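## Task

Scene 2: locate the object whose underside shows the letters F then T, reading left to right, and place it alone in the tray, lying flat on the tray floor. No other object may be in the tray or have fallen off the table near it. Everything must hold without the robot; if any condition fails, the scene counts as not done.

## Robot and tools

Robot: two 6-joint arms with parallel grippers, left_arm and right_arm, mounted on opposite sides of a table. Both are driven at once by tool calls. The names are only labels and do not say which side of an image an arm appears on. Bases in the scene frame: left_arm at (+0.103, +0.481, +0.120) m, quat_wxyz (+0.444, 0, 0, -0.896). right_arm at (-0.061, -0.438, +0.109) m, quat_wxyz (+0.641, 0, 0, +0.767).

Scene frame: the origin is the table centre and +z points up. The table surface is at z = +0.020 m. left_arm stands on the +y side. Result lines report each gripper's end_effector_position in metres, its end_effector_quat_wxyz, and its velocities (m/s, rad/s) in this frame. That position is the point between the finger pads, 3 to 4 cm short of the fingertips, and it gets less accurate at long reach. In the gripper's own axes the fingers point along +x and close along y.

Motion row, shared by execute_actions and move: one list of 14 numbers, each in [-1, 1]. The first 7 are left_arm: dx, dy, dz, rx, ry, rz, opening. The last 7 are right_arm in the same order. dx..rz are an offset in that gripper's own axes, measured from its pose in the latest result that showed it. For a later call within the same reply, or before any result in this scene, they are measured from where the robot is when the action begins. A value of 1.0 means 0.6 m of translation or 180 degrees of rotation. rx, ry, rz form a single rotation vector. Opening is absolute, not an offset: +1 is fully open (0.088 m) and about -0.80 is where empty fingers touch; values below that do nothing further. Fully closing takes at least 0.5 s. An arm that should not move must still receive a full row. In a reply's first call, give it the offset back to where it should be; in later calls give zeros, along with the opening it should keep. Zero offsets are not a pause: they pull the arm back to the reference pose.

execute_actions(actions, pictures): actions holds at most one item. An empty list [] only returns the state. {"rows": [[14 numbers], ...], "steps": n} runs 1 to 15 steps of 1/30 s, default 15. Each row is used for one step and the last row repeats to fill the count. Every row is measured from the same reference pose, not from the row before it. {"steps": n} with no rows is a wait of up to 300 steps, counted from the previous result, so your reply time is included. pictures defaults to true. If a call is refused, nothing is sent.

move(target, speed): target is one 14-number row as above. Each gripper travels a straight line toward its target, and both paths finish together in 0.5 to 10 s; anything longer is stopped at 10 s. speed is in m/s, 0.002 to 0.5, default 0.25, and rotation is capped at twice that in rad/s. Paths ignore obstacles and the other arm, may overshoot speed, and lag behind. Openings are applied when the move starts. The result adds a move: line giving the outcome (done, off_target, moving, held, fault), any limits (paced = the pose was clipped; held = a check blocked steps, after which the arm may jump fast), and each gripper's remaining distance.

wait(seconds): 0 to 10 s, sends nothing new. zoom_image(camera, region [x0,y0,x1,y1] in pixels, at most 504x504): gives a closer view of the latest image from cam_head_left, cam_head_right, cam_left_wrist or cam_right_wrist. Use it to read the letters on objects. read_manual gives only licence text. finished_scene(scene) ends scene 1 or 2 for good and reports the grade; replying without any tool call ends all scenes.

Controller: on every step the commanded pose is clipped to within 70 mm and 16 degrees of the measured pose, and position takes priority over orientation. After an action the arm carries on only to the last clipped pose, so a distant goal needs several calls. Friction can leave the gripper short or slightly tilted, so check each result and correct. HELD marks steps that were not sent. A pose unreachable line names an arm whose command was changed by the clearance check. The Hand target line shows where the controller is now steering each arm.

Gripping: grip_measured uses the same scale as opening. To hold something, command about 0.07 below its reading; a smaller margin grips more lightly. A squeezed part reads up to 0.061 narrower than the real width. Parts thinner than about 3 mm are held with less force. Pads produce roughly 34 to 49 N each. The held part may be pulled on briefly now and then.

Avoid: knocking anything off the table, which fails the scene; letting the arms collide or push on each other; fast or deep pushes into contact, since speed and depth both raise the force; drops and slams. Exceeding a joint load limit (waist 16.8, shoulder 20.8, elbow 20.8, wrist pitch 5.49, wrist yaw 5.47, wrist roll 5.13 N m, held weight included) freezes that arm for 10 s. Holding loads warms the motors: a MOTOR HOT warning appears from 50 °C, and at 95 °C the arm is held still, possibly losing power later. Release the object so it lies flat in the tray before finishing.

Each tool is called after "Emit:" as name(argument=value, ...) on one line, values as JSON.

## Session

Emit:
execute_actions(actions=[])

Scene clock: 0.00 s of 4730.00 s.
left_arm: end_effector_position=(-0.2568, +0.4138, +0.3621) grip_measured=-0.790 end_effector_quat_wxyz=(+0.207, -0.297, +0.617, -0.699) end_effector_velocity=(+0.001, -0.000, +0.001) end_effector_angular_velocity=(+0.008, +0.012, +0.004) | right_arm: end_effector_position=(+0.0243, -0.3739, +0.1436) grip_measured=-0.790 end_effector_quat_wxyz=(-0.560, +0.042, -0.358, +0.746) end_effector_velocity=(-0.003, +0.000, +0.002) end_effector_angular_velocity=(+0.001, +0.017, -0.021)
Joint positions: left_arm=[-1.046  1.468  0.521  1.187 -0.837 -1.328  0.   ] | right_arm=[-0.806  2.168  0.921 -1.542  0.211  2.399  0.   ]
Joint velocities: left_arm=[-0.002 -0.002 -0.002  0.007 -0.007 -0.007 -0.   ] | right_arm=[-0.002 -0.002 -0.002 -0.007 -0.022 -0.007 -0.   ]
Heat: left arm: hottest elbow 29 °C (+0.0 °C/min); right arm: hottest shoulder 29 °C (+0.0 °C/min).
Hand target (left_arm): -0.257, +0.414, +0.362; -0.207, +0.297, -0.617, +0.699
Hand target (right_arm): +0.024, -0.374, +0.144; -0.560, +0.042, -0.358, +0.746

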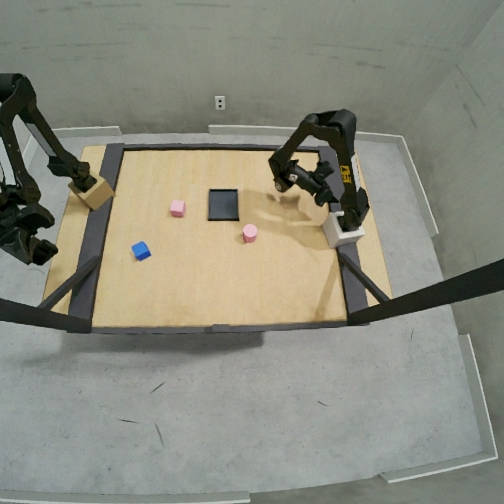

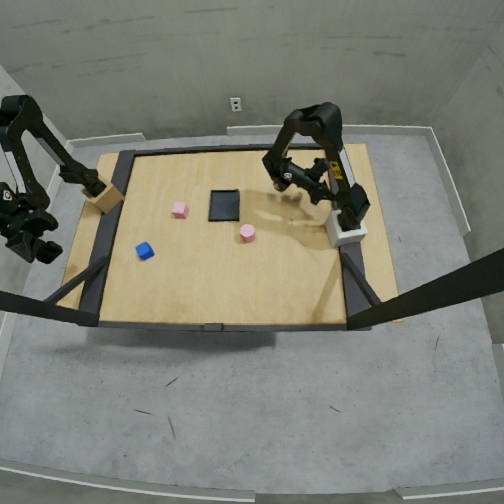

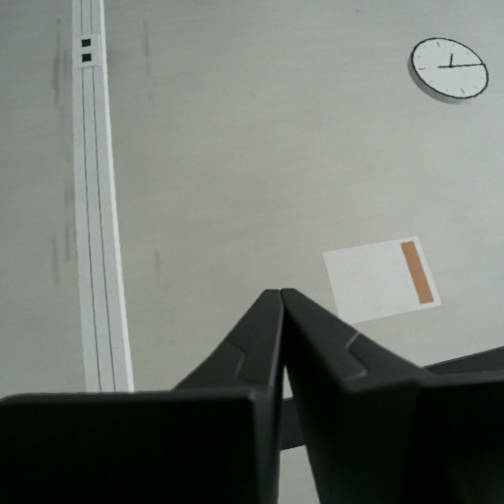

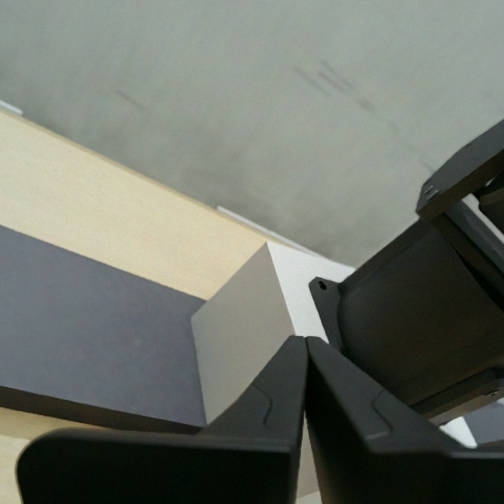

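Emit:
zoom_image(camera="cam_head_left", region=[100, 130, 360, 310])

Emit:
zoom_image(camera="cam_head_right", region=[100, 130, 360, 310])

Region (100, 130, 360, 310) of cam_head_left's 504x504 image, scaled by 1.938, with more detail than that image has; it fills the top 349 rows of this view, and the rest is white.

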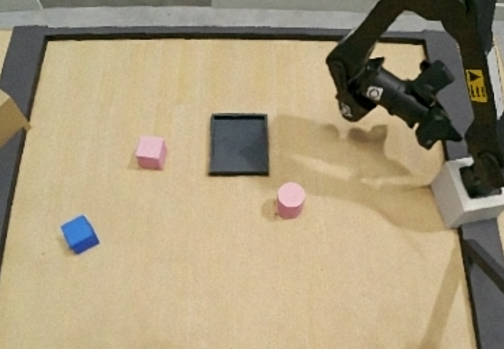

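Region (100, 130, 360, 310) of cam_head_right's 504x504 image, scaled by 1.938, with more detail than that image has; it fills the top 349 rows of this view, and the rest is white.

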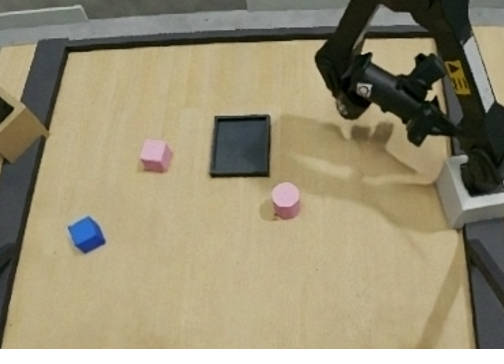

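Emit:
move(target=[-0.0635,0.332,0.272,0.3975,0.4905,0.361,1, -0.287,-0.080,-0.0675,0,0.307,0.241,1], speed=0.45)

Scene clock: 26.20 s of 4730.00 s.
left_arm: end_effector_position=(-0.1358, +0.2899, +0.1718) grip_measured=+1.000 end_effector_quat_wxyz=(+0.167, +0.682, +0.172, -0.690) end_effector_velocity=(+0.000, +0.002, -0.002) end_effector_angular_velocity=(+0.002, -0.014, +0.000) | right_arm: end_effector_position=(+0.0324, -0.1977, +0.1983) grip_measured=+1.000 end_effector_quat_wxyz=(+0.563, +0.427, +0.561, -0.432) end_effector_velocity=(+0.002, +0.000, +0.001) end_effector_angular_velocity=(+0.009, -0.011, +0.020)
Joint positions: left_arm=[-0.24   1.76   1.143 -0.947  0.01   0.197  0.088] | right_arm=[-0.548  1.549  1.069 -1.098  0.001  2.505  0.088]
Joint velocities: left_arm=[-0.007  0.007  0.002 -0.007 -0.007 -0.007  0.   ] | right_arm=[-0.002 -0.007 -0.002  0.007  0.007 -0.022  0.   ]
Heat: left arm: hottest elbow 31 °C (+4.6 °C/min); right arm: hottest shoulder 32 °C (+6.9 °C/min).
Hand target (left_arm): -0.136, +0.289, +0.169; +0.166, +0.687, +0.169, -0.687
Hand target (right_arm): +0.031, -0.198, +0.199; +0.561, +0.429, +0.562, -0.430
Off the commanded pose (left_arm): 0.003 m, 1 deg.
Off the commanded pose (right_arm): 0.003 m, 1 deg.
After step 90, 20.10 s passed at rest.
move: done

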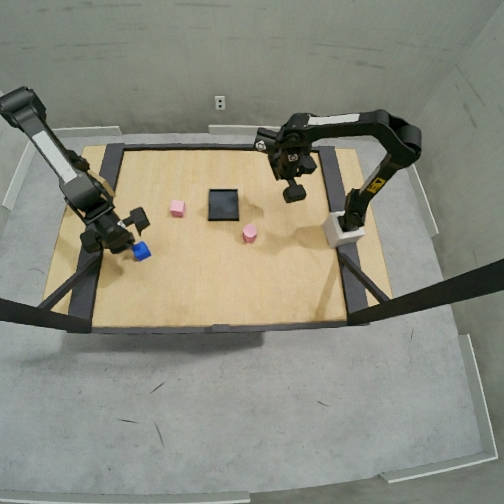

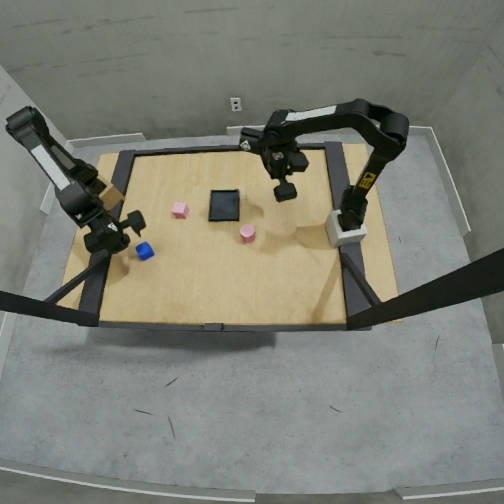

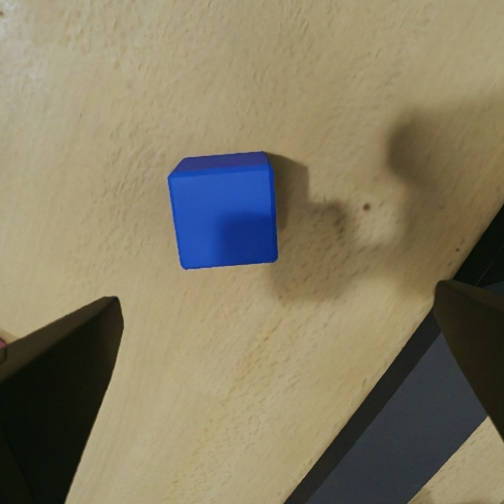

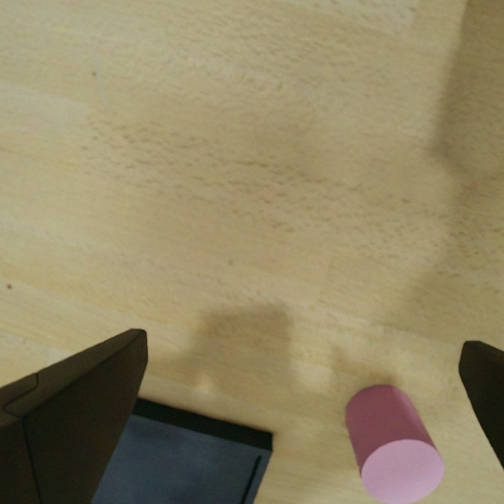

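Emit:
move(target=[0.180,0.032,0.013,-0.011,0,0,1, 0.063,-0.134,-0.223,-0.832,0,0,1], speed=0.45)

Scene clock: 36.77 s of 4730.00 s.
left_arm: end_effector_position=(-0.1390, +0.2674, +0.0701) grip_measured=+1.000 end_effector_quat_wxyz=(+0.183, +0.673, +0.180, -0.693) end_effector_velocity=(-0.001, +0.002, +0.001) end_effector_angular_velocity=(+0.008, +0.003, +0.019) | right_arm: end_effector_position=(-0.0785, -0.0930, +0.1591) grip_measured=+1.000 end_effector_quat_wxyz=(+0.561, -0.431, +0.565, +0.424) end_effector_velocity=(-0.000, -0.004, +0.001) end_effector_angular_velocity=(-0.017, +0.007, +0.005)
Joint positions: left_arm=[-0.192  2.017  1.019 -0.547  0.009  0.209  0.088] | right_arm=[-0.127  1.917  1.339 -1.004  0.001  0.323  0.088]
Joint velocities: left_arm=[-0.002 -0.002  0.002 -0.007  0.007 -0.022  0.   ] | right_arm=[-0.002 -0.002  0.002 -0.022 -0.007 -0.007  0.   ]
Heat: left arm: hottest elbow 31 °C (+3.3 °C/min); right arm: hottest shoulder 33 °C (+6.5 °C/min).
Hand target (left_arm): -0.135, +0.270, +0.064; +0.179, +0.679, +0.184, -0.687
Hand target (right_arm): -0.080, -0.090, +0.159; +0.558, -0.433, +0.564, +0.428
Off the commanded pose (left_arm): 0.008 m, 1 deg.
Off the commanded pose (right_arm): 0.004 m, 1 deg.
After step 90, 4.10 s passed at rest.
move: done

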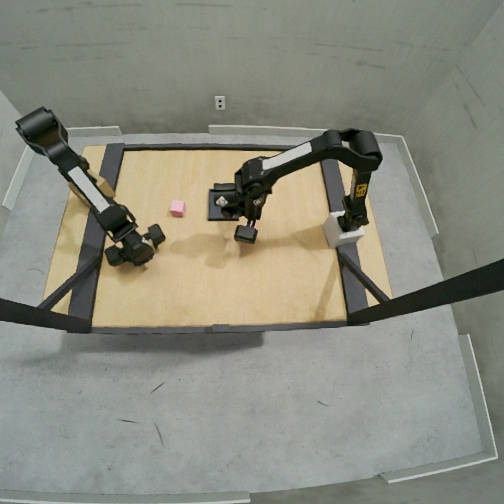

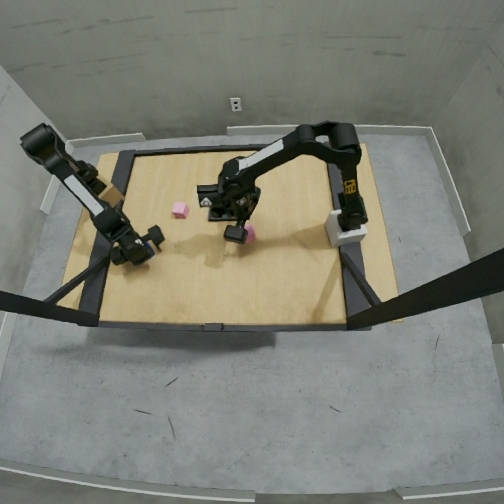

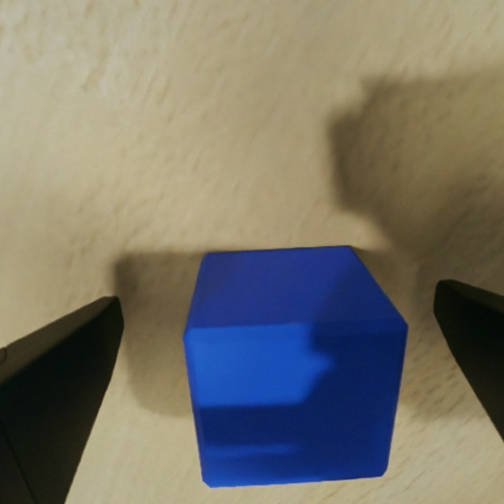

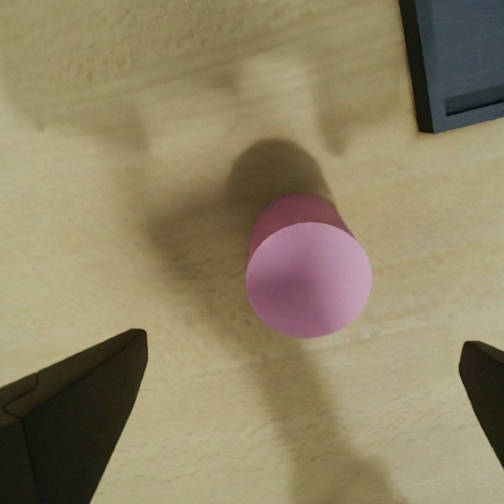

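Emit:
move(target=[0.008,0,0,0,0,0,-0.02, 0.158,-0.012,0,0,0,0,1], speed=0.15)

Scene clock: 41.47 s of 4730.00 s.
left_arm: end_effector_position=(-0.1409, +0.2657, +0.0700) grip_measured=+0.076 end_effector_quat_wxyz=(+0.185, +0.670, +0.179, -0.697) end_effector_velocity=(+0.001, +0.001, +0.002) end_effector_angular_velocity=(-0.004, -0.007, -0.009) | right_arm: end_effector_position=(-0.0727, -0.0945, +0.0680) grip_measured=+1.000 end_effector_quat_wxyz=(+0.563, -0.428, +0.564, +0.426) end_effector_velocity=(+0.002, -0.003, -0.001) end_effector_angular_velocity=(-0.012, +0.007, -0.015)
Joint positions: left_arm=[-0.192  2.017  1.019 -0.535  0.009  0.209  0.043] | right_arm=[-0.143  2.073  1.157 -0.657  0.001  0.308  0.088]
Joint velocities: left_arm=[-0.002 -0.007 -0.002 -0.007 -0.007  0.007 -0.   ] | right_arm=[-0.007  0.002 -0.002 -0.007 -0.007  0.007  0.   ]
Heat: left arm: hottest elbow 31 °C (+2.9 °C/min); right arm: hottest shoulder 33 °C (+5.8 °C/min).
Hand target (left_arm): -0.139, +0.267, +0.065; +0.183, +0.674, +0.181, -0.693
Hand target (right_arm): -0.071, -0.097, +0.065; +0.561, -0.431, +0.565, +0.424
Off the commanded pose (left_arm): 0.005 m, 1 deg.
Off the commanded pose (right_arm): 0.004 m, 1 deg.
After step 90, 0.60 s passed at rest.
move: done

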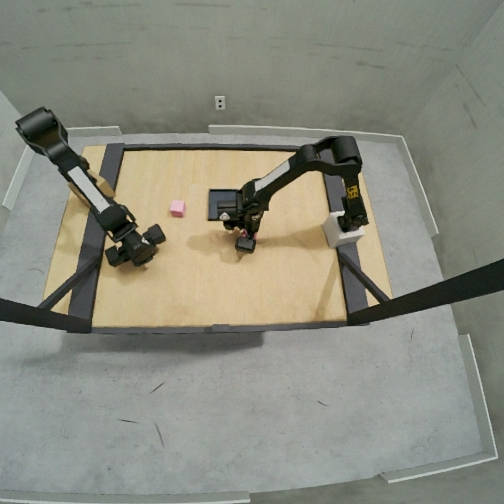

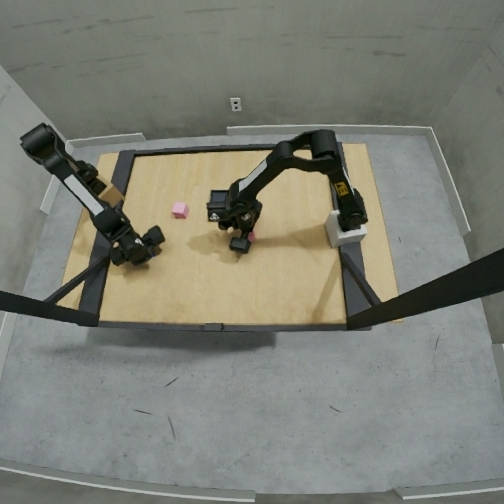

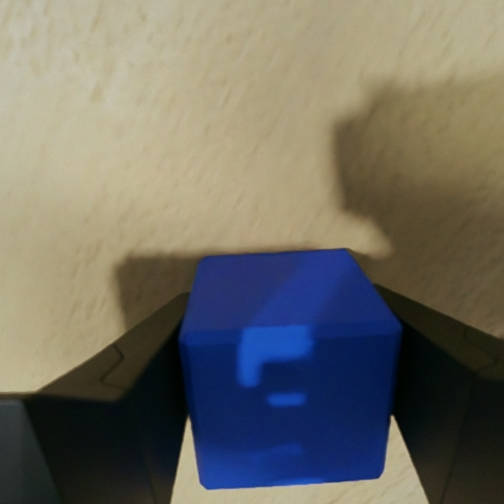

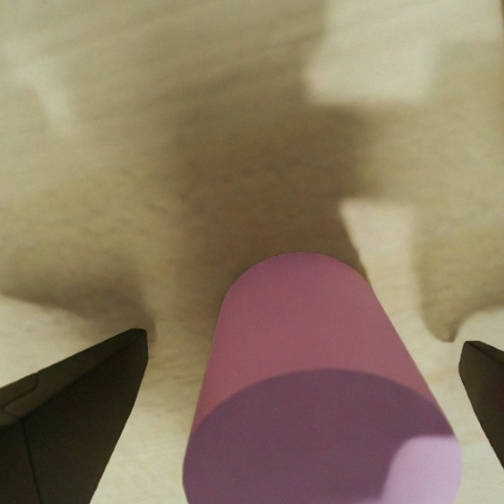

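Emit:
execute_actions(actions=[{"rows":[[0,0,0,0,0,0,-0.02, 0,0,0,0,0,0,0.05]],"steps":15}], pictures=false)

Scene clock: 44.83 s of 4730.00 s.
left_arm: end_effector_position=(-0.1408, +0.2658, +0.0700) grip_measured=+0.076 end_effector_quat_wxyz=(+0.185, +0.670, +0.179, -0.697) end_effector_velocity=(-0.001, -0.002, -0.000) end_effector_angular_velocity=(-0.010, +0.001, +0.005) | right_arm: end_effector_position=(-0.0727, -0.0944, +0.0678) grip_measured=+0.125 end_effector_quat_wxyz=(+0.563, -0.428, +0.563, +0.427) end_effector_velocity=(-0.000, -0.002, +0.000) end_effector_angular_velocity=(-0.008, +0.007, +0.005)
Joint positions: left_arm=[-0.192  2.017  1.019 -0.535  0.009  0.209  0.043] | right_arm=[-0.143  2.074  1.157 -0.656  0.001  0.308  0.045]
Joint velocities: left_arm=[-0.002  0.002  0.002  0.007 -0.007 -0.007 -0.   ] | right_arm=[-0.002 -0.002 -0.002 -0.007 -0.007 -0.007 -0.   ]
Heat: left arm: hottest elbow 31 °C (+2.7 °C/min); right arm: hottest shoulder 34 °C (+6.7 °C/min).
Hand target (left_arm): -0.141, +0.266, +0.070; +0.185, +0.670, +0.179, -0.697
Hand target (right_arm): -0.073, -0.095, +0.068; +0.563, -0.428, +0.564, +0.426
Off the commanded pose (left_arm): 0.000 m, 0 deg.
Off the commanded pose (right_arm): 0.000 m, 0 deg.
Steps of this call (steps 1 to 86: nothing new was sent; steps 87 to 101: all 15 steps of this action). Readings (end_effector_position):
87: left_arm (-0.1409, +0.2657, +0.0700) | right_arm (-0.0728, -0.0943, +0.0678)
88: left_arm (-0.1409, +0.2657, +0.0700) | right_arm (-0.0728, -0.0943, +0.0678)
90: left_arm (-0.1409, +0.2657, +0.0700) | right_arm (-0.0728, -0.0943, +0.0678)
94: left_arm (-0.1409, +0.2657, +0.0700) | right_arm (-0.0728, -0.0943, +0.0678)
101: the state above

Emit:
move(target=[-0.357,0.339,-0.143,-0.2287,-0.3927,0.1936,-0.02, -0.3535,-0.1175,0.018,-0.0256,-0.433,0.0216,0.04], speed=0.3)

Scene clock: 54.83 s of 4730.00 s.
left_arm: end_effector_position=(+0.0419, +0.1357, +0.2833) grip_measured=+0.076 end_effector_quat_wxyz=(+0.643, +0.076, +0.064, -0.759) end_effector_velocity=(+0.002, -0.000, -0.000) end_effector_angular_velocity=(-0.001, +0.006, +0.011) | right_arm: end_effector_position=(-0.0032, -0.1009, +0.2805) grip_measured=+0.125 end_effector_quat_wxyz=(+0.762, -0.069, +0.083, +0.638) end_effector_velocity=(-0.001, -0.001, -0.001) end_effector_angular_velocity=(+0.002, -0.003, +0.016)
Joint positions: left_arm=[ 0.469  1.227  0.372  0.656 -0.015 -0.002  0.043] | right_arm=[-0.343  1.139  0.381  0.542  0.011  0.004  0.045]
Joint velocities: left_arm=[ 0.002  0.002 -0.002  0.007 -0.007 -0.007 -0.   ] | right_arm=[-0.007 -0.002 -0.007  0.007 -0.022 -0.007 -0.   ]
Heat: left arm: hottest elbow 31 °C (+2.2 °C/min); right arm: hottest shoulder 35 °C (+6.6 °C/min).
Hand target (left_arm): +0.042, +0.137, +0.278; +0.642, +0.080, +0.070, -0.759
Hand target (right_arm): -0.003, -0.102, +0.281; +0.762, -0.069, +0.080, +0.639
Off the commanded pose (left_arm): 0.003 m, 1 deg.
Off the commanded pose (right_arm): 0.002 m, 0 deg.
After step 90, 3.93 s passed at rest.
move: done

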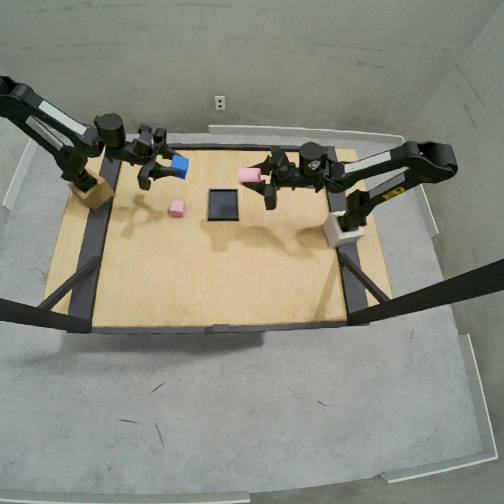

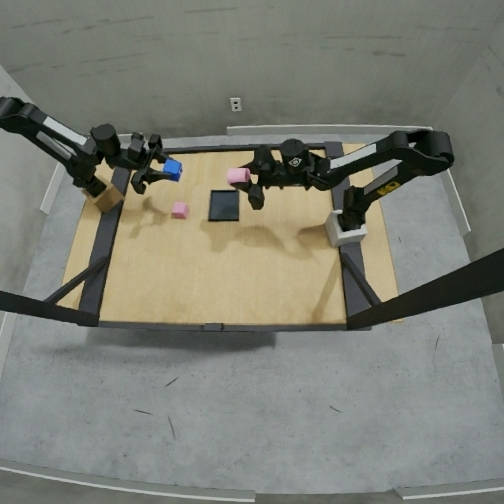

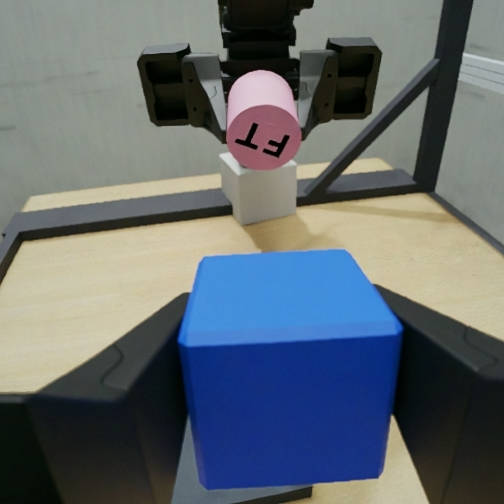

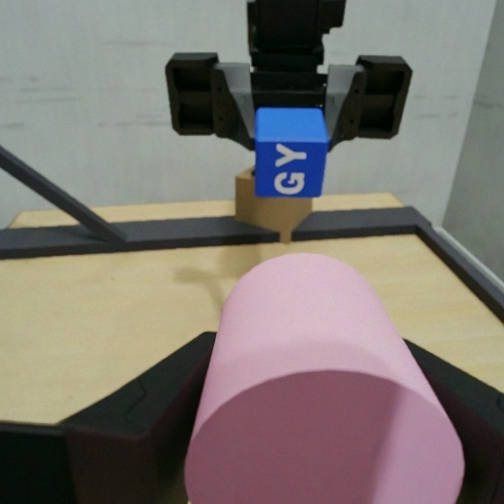

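Emit:
zoom_image(camera="cam_left_wrist", region=[215, 70, 315, 170])

Region (215, 70, 315, 170) of cam_left_wrist's 504x504 image, scaled by 5.040, with more detail than that image has.

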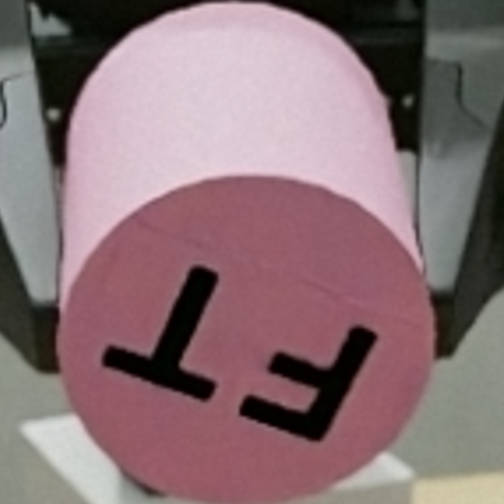

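Emit:
move(target=[-0.080,-0.2645,-0.358,0.1465,0.4243,-0.120,-0.02, 0.244,-0.0665,-0.229,0.0214,0.431,-0.0177,0.04], speed=0.28)

Scene clock: 70.00 s of 4730.00 s.
left_arm: end_effector_position=(-0.0978, +0.2484, +0.0867) grip_measured=+0.076 end_effector_quat_wxyz=(+0.297, +0.642, +0.286, -0.647) end_effector_velocity=(+0.001, +0.001, -0.000) end_effector_angular_velocity=(+0.001, -0.010, +0.005) | right_arm: end_effector_position=(+0.0530, +0.0030, +0.1146) grip_measured=+0.125 end_effector_quat_wxyz=(+0.558, -0.429, +0.562, +0.434) end_effector_velocity=(+0.006, -0.005, -0.001) end_effector_angular_velocity=(-0.027, -0.016, -0.015)
Joint positions: left_arm=[-0.067  1.934  0.98  -0.603 -0.011  0.006  0.043] | right_arm=[-0.434  2.378  1.888 -1.08  -0.008  0.003  0.045]
Joint velocities: left_arm=[-0.002  0.002  0.002 -0.007 -0.007 -0.007 -0.   ] | right_arm=[-0.007  0.007  0.007 -0.022  0.022  0.007 -0.   ]
Heat: left arm: hottest elbow 32 °C (+2.0 °C/min); right arm: hottest shoulder 34 °C (+4.0 °C/min).
Hand target (left_arm): -0.099, +0.250, +0.084; +0.293, +0.644, +0.289, -0.645
Hand target (right_arm): +0.056, +0.004, +0.113; +0.559, -0.431, +0.561, +0.432
Off the commanded pose (left_arm): 0.005 m, 1 deg.
Off the commanded pose (right_arm): 0.003 m, 0 deg.
After step 90, 8.93 s passed at rest.
move: done

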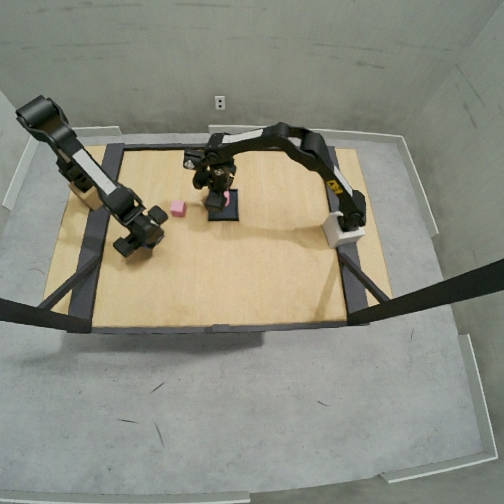

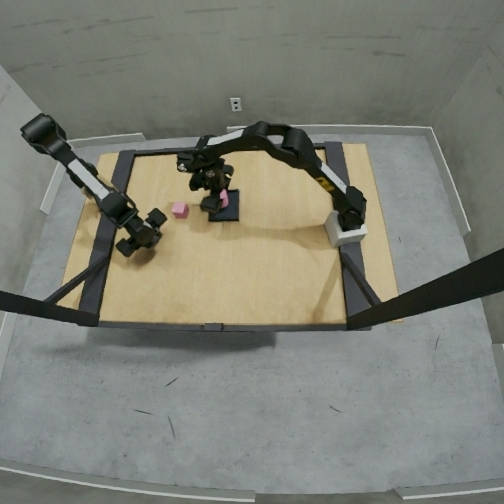

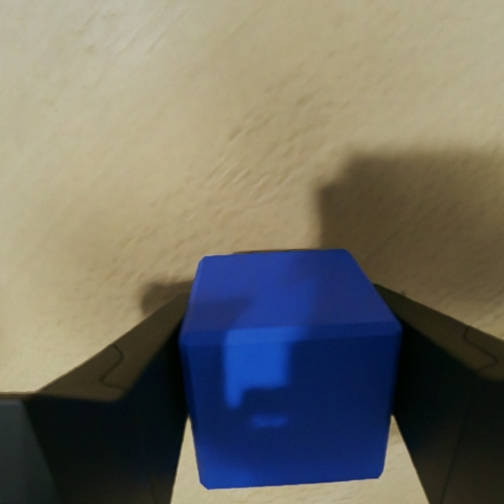

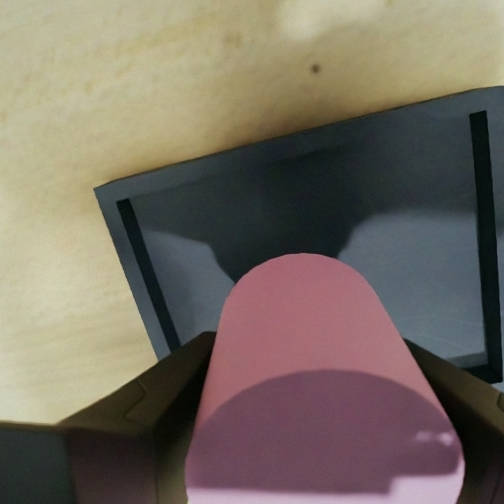

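Emit:
move(target=[0.031,0,0,0,0,0,-0.02, 0.056,-0.022,-0.013,0,0,0,0.04], speed=0.06)

Scene clock: 75.13 s of 4730.00 s.
left_arm: end_effector_position=(-0.1008, +0.2450, +0.0737) grip_measured=+0.076 end_effector_quat_wxyz=(+0.299, +0.636, +0.283, -0.653) end_effector_velocity=(+0.000, -0.000, -0.001) end_effector_angular_velocity=(-0.007, -0.004, -0.010) | right_arm: end_effector_position=(+0.0627, -0.0054, +0.0856) grip_measured=+0.125 end_effector_quat_wxyz=(+0.562, -0.426, +0.559, +0.436) end_effector_velocity=(+0.000, +0.001, +0.000) end_effector_angular_velocity=(+0.005, -0.009, +0.010)
Joint positions: left_arm=[-0.067  1.972  0.966 -0.534 -0.011  0.006  0.043] | right_arm=[-0.459  2.383  1.777 -0.953 -0.008 -0.021  0.045]
Joint velocities: left_arm=[-0.002  0.002 -0.002  0.007 -0.007  0.007 -0.   ] | right_arm=[ 0.002 -0.002 -0.002  0.007  0.007 -0.007 -0.   ]
Heat: left arm: hottest elbow 32 °C (+2.0 °C/min); right arm: hottest shoulder 36 °C (+5.1 °C/min).
Hand target (left_arm): -0.098, +0.248, +0.068; +0.297, +0.642, +0.286, -0.647
Hand target (right_arm): +0.064, -0.008, +0.081; +0.559, -0.429, +0.562, +0.434
Off the commanded pose (left_arm): 0.007 m, 1 deg.
Off the commanded pose (right_arm): 0.005 m, 1 deg.
After step 90, 1.17 s passed at rest.
move: done

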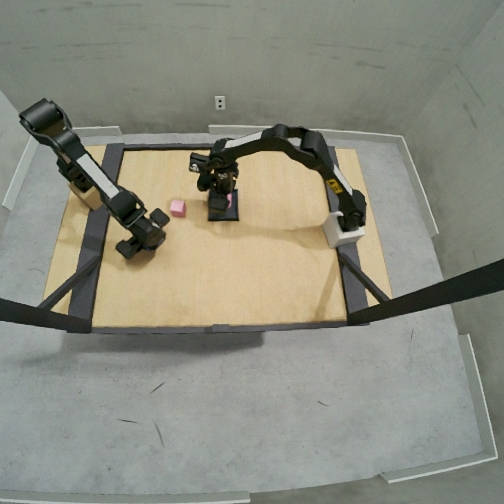

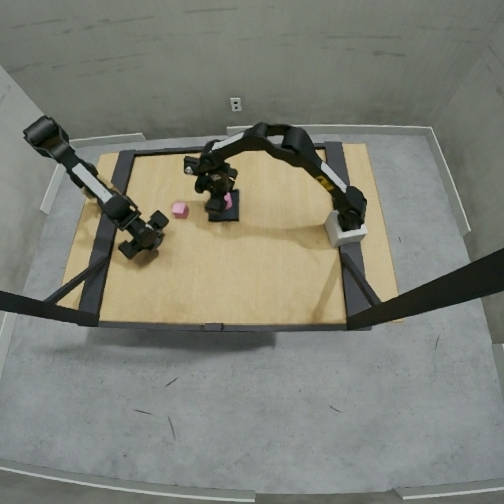

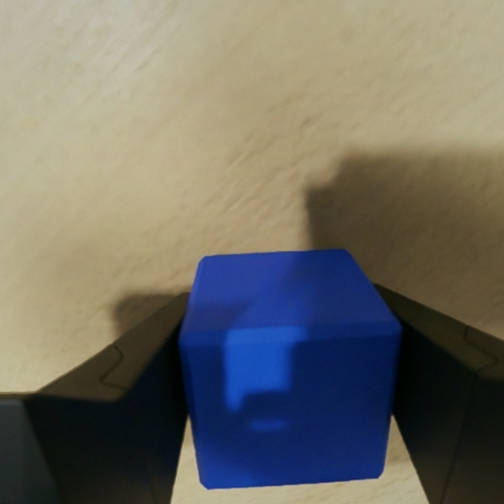

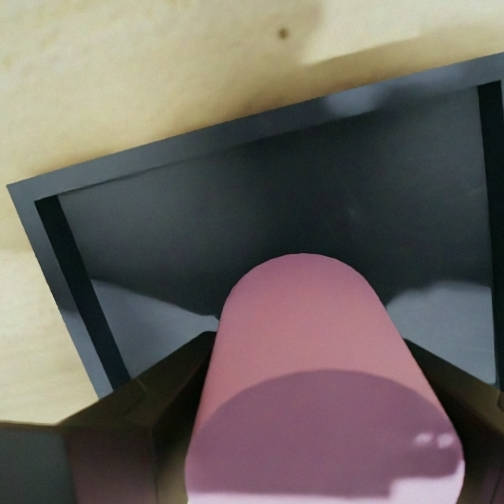

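Emit:
move(target=[0.015,0,0,0,0,0,-0.02, 0.024,0,0,0,0,0,0.04], speed=0.03)

Scene clock: 77.00 s of 4730.00 s.
left_arm: end_effector_position=(-0.1039, +0.2415, +0.0707) grip_measured=+0.076 end_effector_quat_wxyz=(+0.302, +0.629, +0.280, -0.659) end_effector_velocity=(+0.005, +0.002, -0.002) end_effector_angular_velocity=(+0.008, -0.016, +0.010) | right_arm: end_effector_position=(+0.0637, -0.0020, +0.0791) grip_measured=+0.125 end_effector_quat_wxyz=(+0.567, -0.423, +0.554, +0.439) end_effector_velocity=(-0.002, -0.006, -0.004) end_effector_angular_velocity=(-0.019, +0.013, +0.005)
Joint positions: left_arm=[-0.067  1.982  0.966 -0.504 -0.011  0.006  0.043] | right_arm=[-0.459  2.393  1.766 -0.915 -0.008 -0.021  0.045]
Joint velocities: left_arm=[ 0.002  0.002 -0.007 -0.007 -0.007 -0.007 -0.   ] | right_arm=[-0.002  0.002 -0.012 -0.007 -0.007 -0.007 -0.   ]
Heat: left arm: hottest elbow 32 °C (+2.0 °C/min); right arm: hottest shoulder 36 °C (+5.0 °C/min).
Hand target (left_arm): -0.101, +0.245, +0.065; +0.299, +0.636, +0.283, -0.653
Hand target (right_arm): +0.063, -0.005, +0.071; +0.562, -0.426, +0.559, +0.436
Off the commanded pose (left_arm): 0.007 m, 1 deg.
Off the commanded pose (right_arm): 0.009 m, 1 deg.
move: off_target (right_arm)

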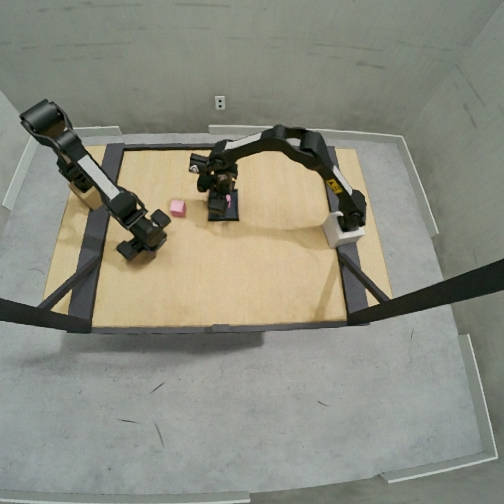

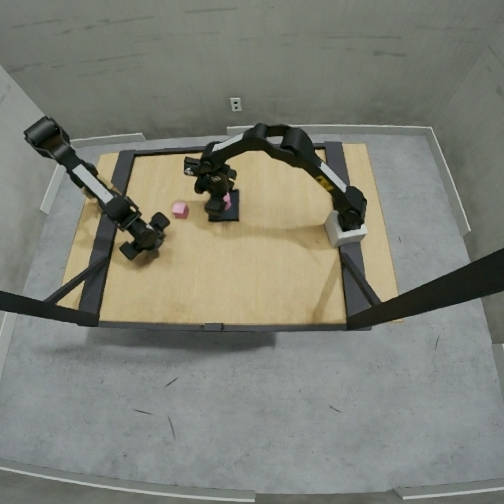

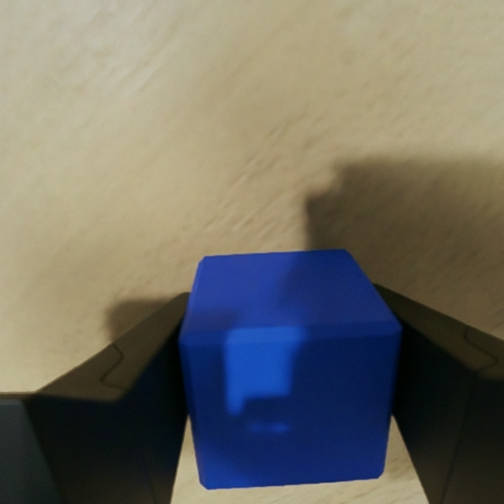

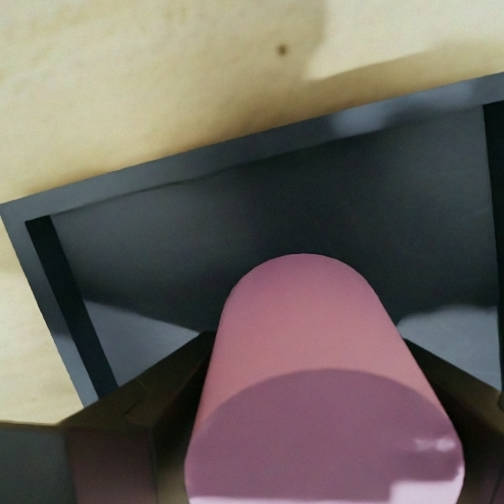

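Emit:
move(target=[0,0,0,0,0,0,1, 0.022,0,-0.004,0,0.010,0,0.04], speed=0.03)

Scene clock: 79.00 s of 4730.00 s.
left_arm: end_effector_position=(-0.1040, +0.2413, +0.0707) grip_measured=+1.000 end_effector_quat_wxyz=(+0.302, +0.629, +0.280, -0.659) end_effector_velocity=(+0.001, -0.002, +0.000) end_effector_angular_velocity=(-0.020, -0.012, -0.009) | right_arm: end_effector_position=(+0.0636, -0.0024, +0.0771) grip_measured=+0.125 end_effector_quat_wxyz=(+0.564, -0.425, +0.557, +0.437) end_effector_velocity=(-0.003, -0.003, +0.002) end_effector_angular_velocity=(-0.010, +0.026, +0.005)
Joint positions: left_arm=[-0.067  1.982  0.966 -0.504 -0.011  0.006  0.088] | right_arm=[-0.459  2.403  1.777 -0.926 -0.008 -0.021  0.045]
Joint velocities: left_arm=[-0.002 -0.002 -0.002  0.007 -0.022  0.007  0.   ] | right_arm=[-0.002 -0.002  0.002 -0.022 -0.022 -0.007 -0.   ]
Heat: left arm: hottest elbow 32 °C (+1.0 °C/min); right arm: hottest shoulder 37 °C (+5.0 °C/min).
Hand target (left_arm): -0.104, +0.241, +0.071; +0.302, +0.629, +0.280, -0.659
Hand target (right_arm): +0.063, -0.004, +0.066; +0.558, -0.429, +0.563, +0.433
Off the commanded pose (left_arm): 0.000 m, 0 deg.
Off the commanded pose (right_arm): 0.011 m, 1 deg.
move: off_target (right_arm)

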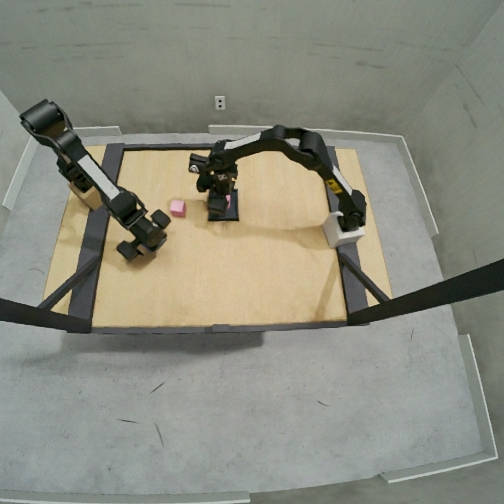

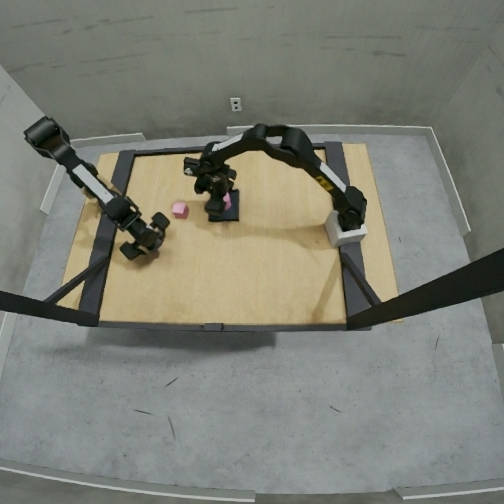

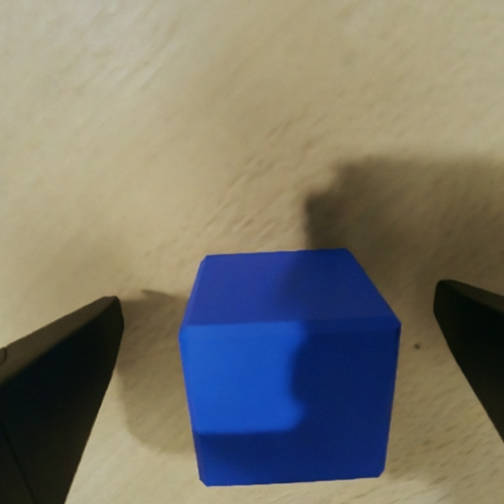

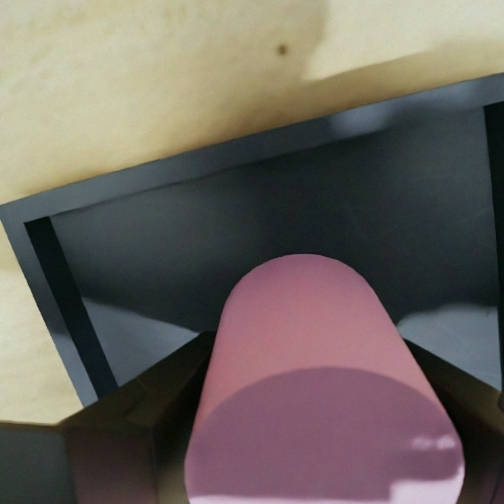

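Emit:
execute_actions(actions=[])

Scene clock: 82.23 s of 4730.00 s.
left_arm: end_effector_position=(-0.1040, +0.2413, +0.0707) grip_measured=+1.000 end_effector_quat_wxyz=(+0.302, +0.629, +0.280, -0.659) end_effector_velocity=(+0.002, +0.001, +0.000) end_effector_angular_velocity=(+0.001, -0.010, +0.005) | right_arm: end_effector_position=(+0.0636, -0.0023, +0.0771) grip_measured=+0.125 end_effector_quat_wxyz=(+0.564, -0.425, +0.557, +0.437) end_effector_velocity=(+0.000, +0.000, -0.002) end_effector_angular_velocity=(+0.004, +0.007, -0.010)
Joint positions: left_arm=[-0.067  1.982  0.966 -0.504 -0.011  0.006  0.088] | right_arm=[-0.459  2.404  1.777 -0.927 -0.008 -0.021  0.045]
Joint velocities: left_arm=[-0.002 -0.002 -0.002 -0.007 -0.007 -0.007  0.   ] | right_arm=[-0.002  0.002 -0.002  0.007 -0.007  0.007 -0.   ]
Heat: left arm: hottest elbow 32 °C (+1.0 °C/min); right arm: hottest shoulder 37 °C (+5.1 °C/min).
Hand target (left_arm): -0.104, +0.241, +0.071; +0.302, +0.629, +0.280, -0.659
Hand target (right_arm): +0.063, -0.004, +0.066; +0.558, -0.429, +0.563, +0.433
Off the commanded pose (left_arm): 0.000 m, 0 deg.
Off the commanded pose (right_arm): 0.011 m, 1 deg.
Steps of this call (steps 1 to 90: nothing new was sent; then 0.23 s passed at rest). Readings (end_effector_position):
1: left_arm (-0.1040, +0.2413, +0.0707) | right_arm (+0.0636, -0.0023, +0.0770)
2: left_arm (-0.1040, +0.2413, +0.0707) | right_arm (+0.0636, -0.0024, +0.0770)
4: left_arm (-0.1040, +0.2413, +0.0707) | right_arm (+0.0636, -0.0024, +0.0770)
8: left_arm (-0.1040, +0.2413, +0.0707) | right_arm (+0.0636, -0.0024, +0.0770)
90: the state above

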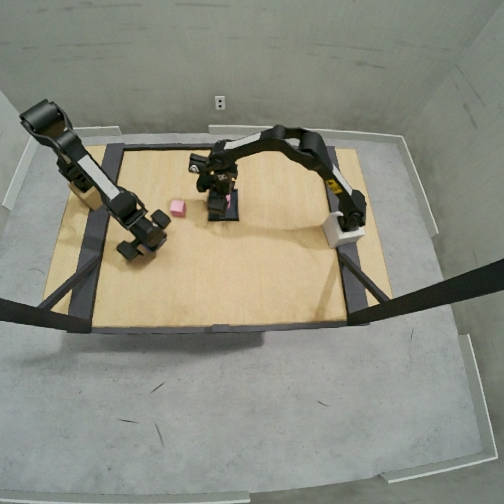

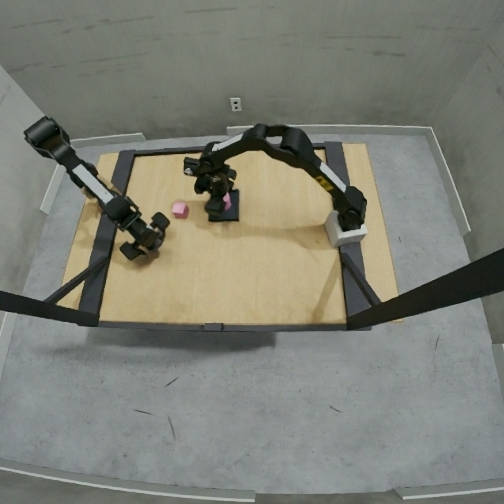

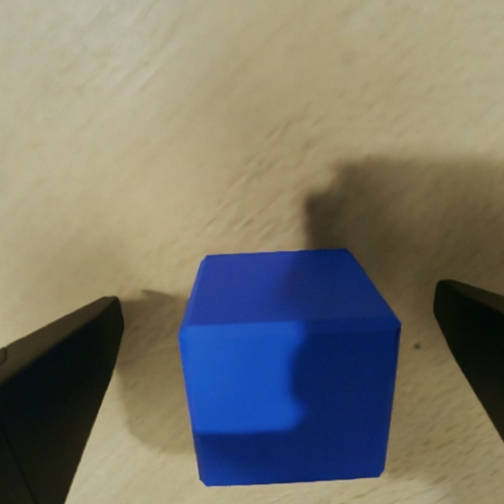

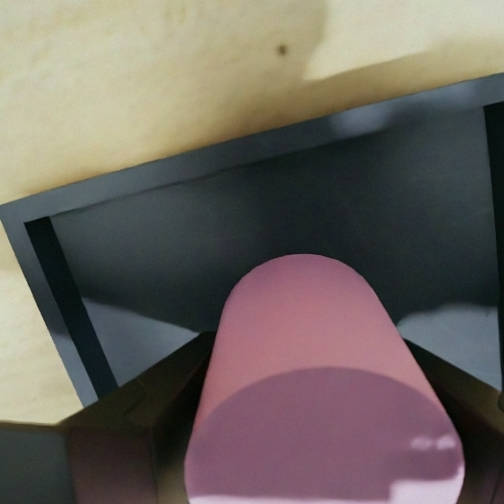

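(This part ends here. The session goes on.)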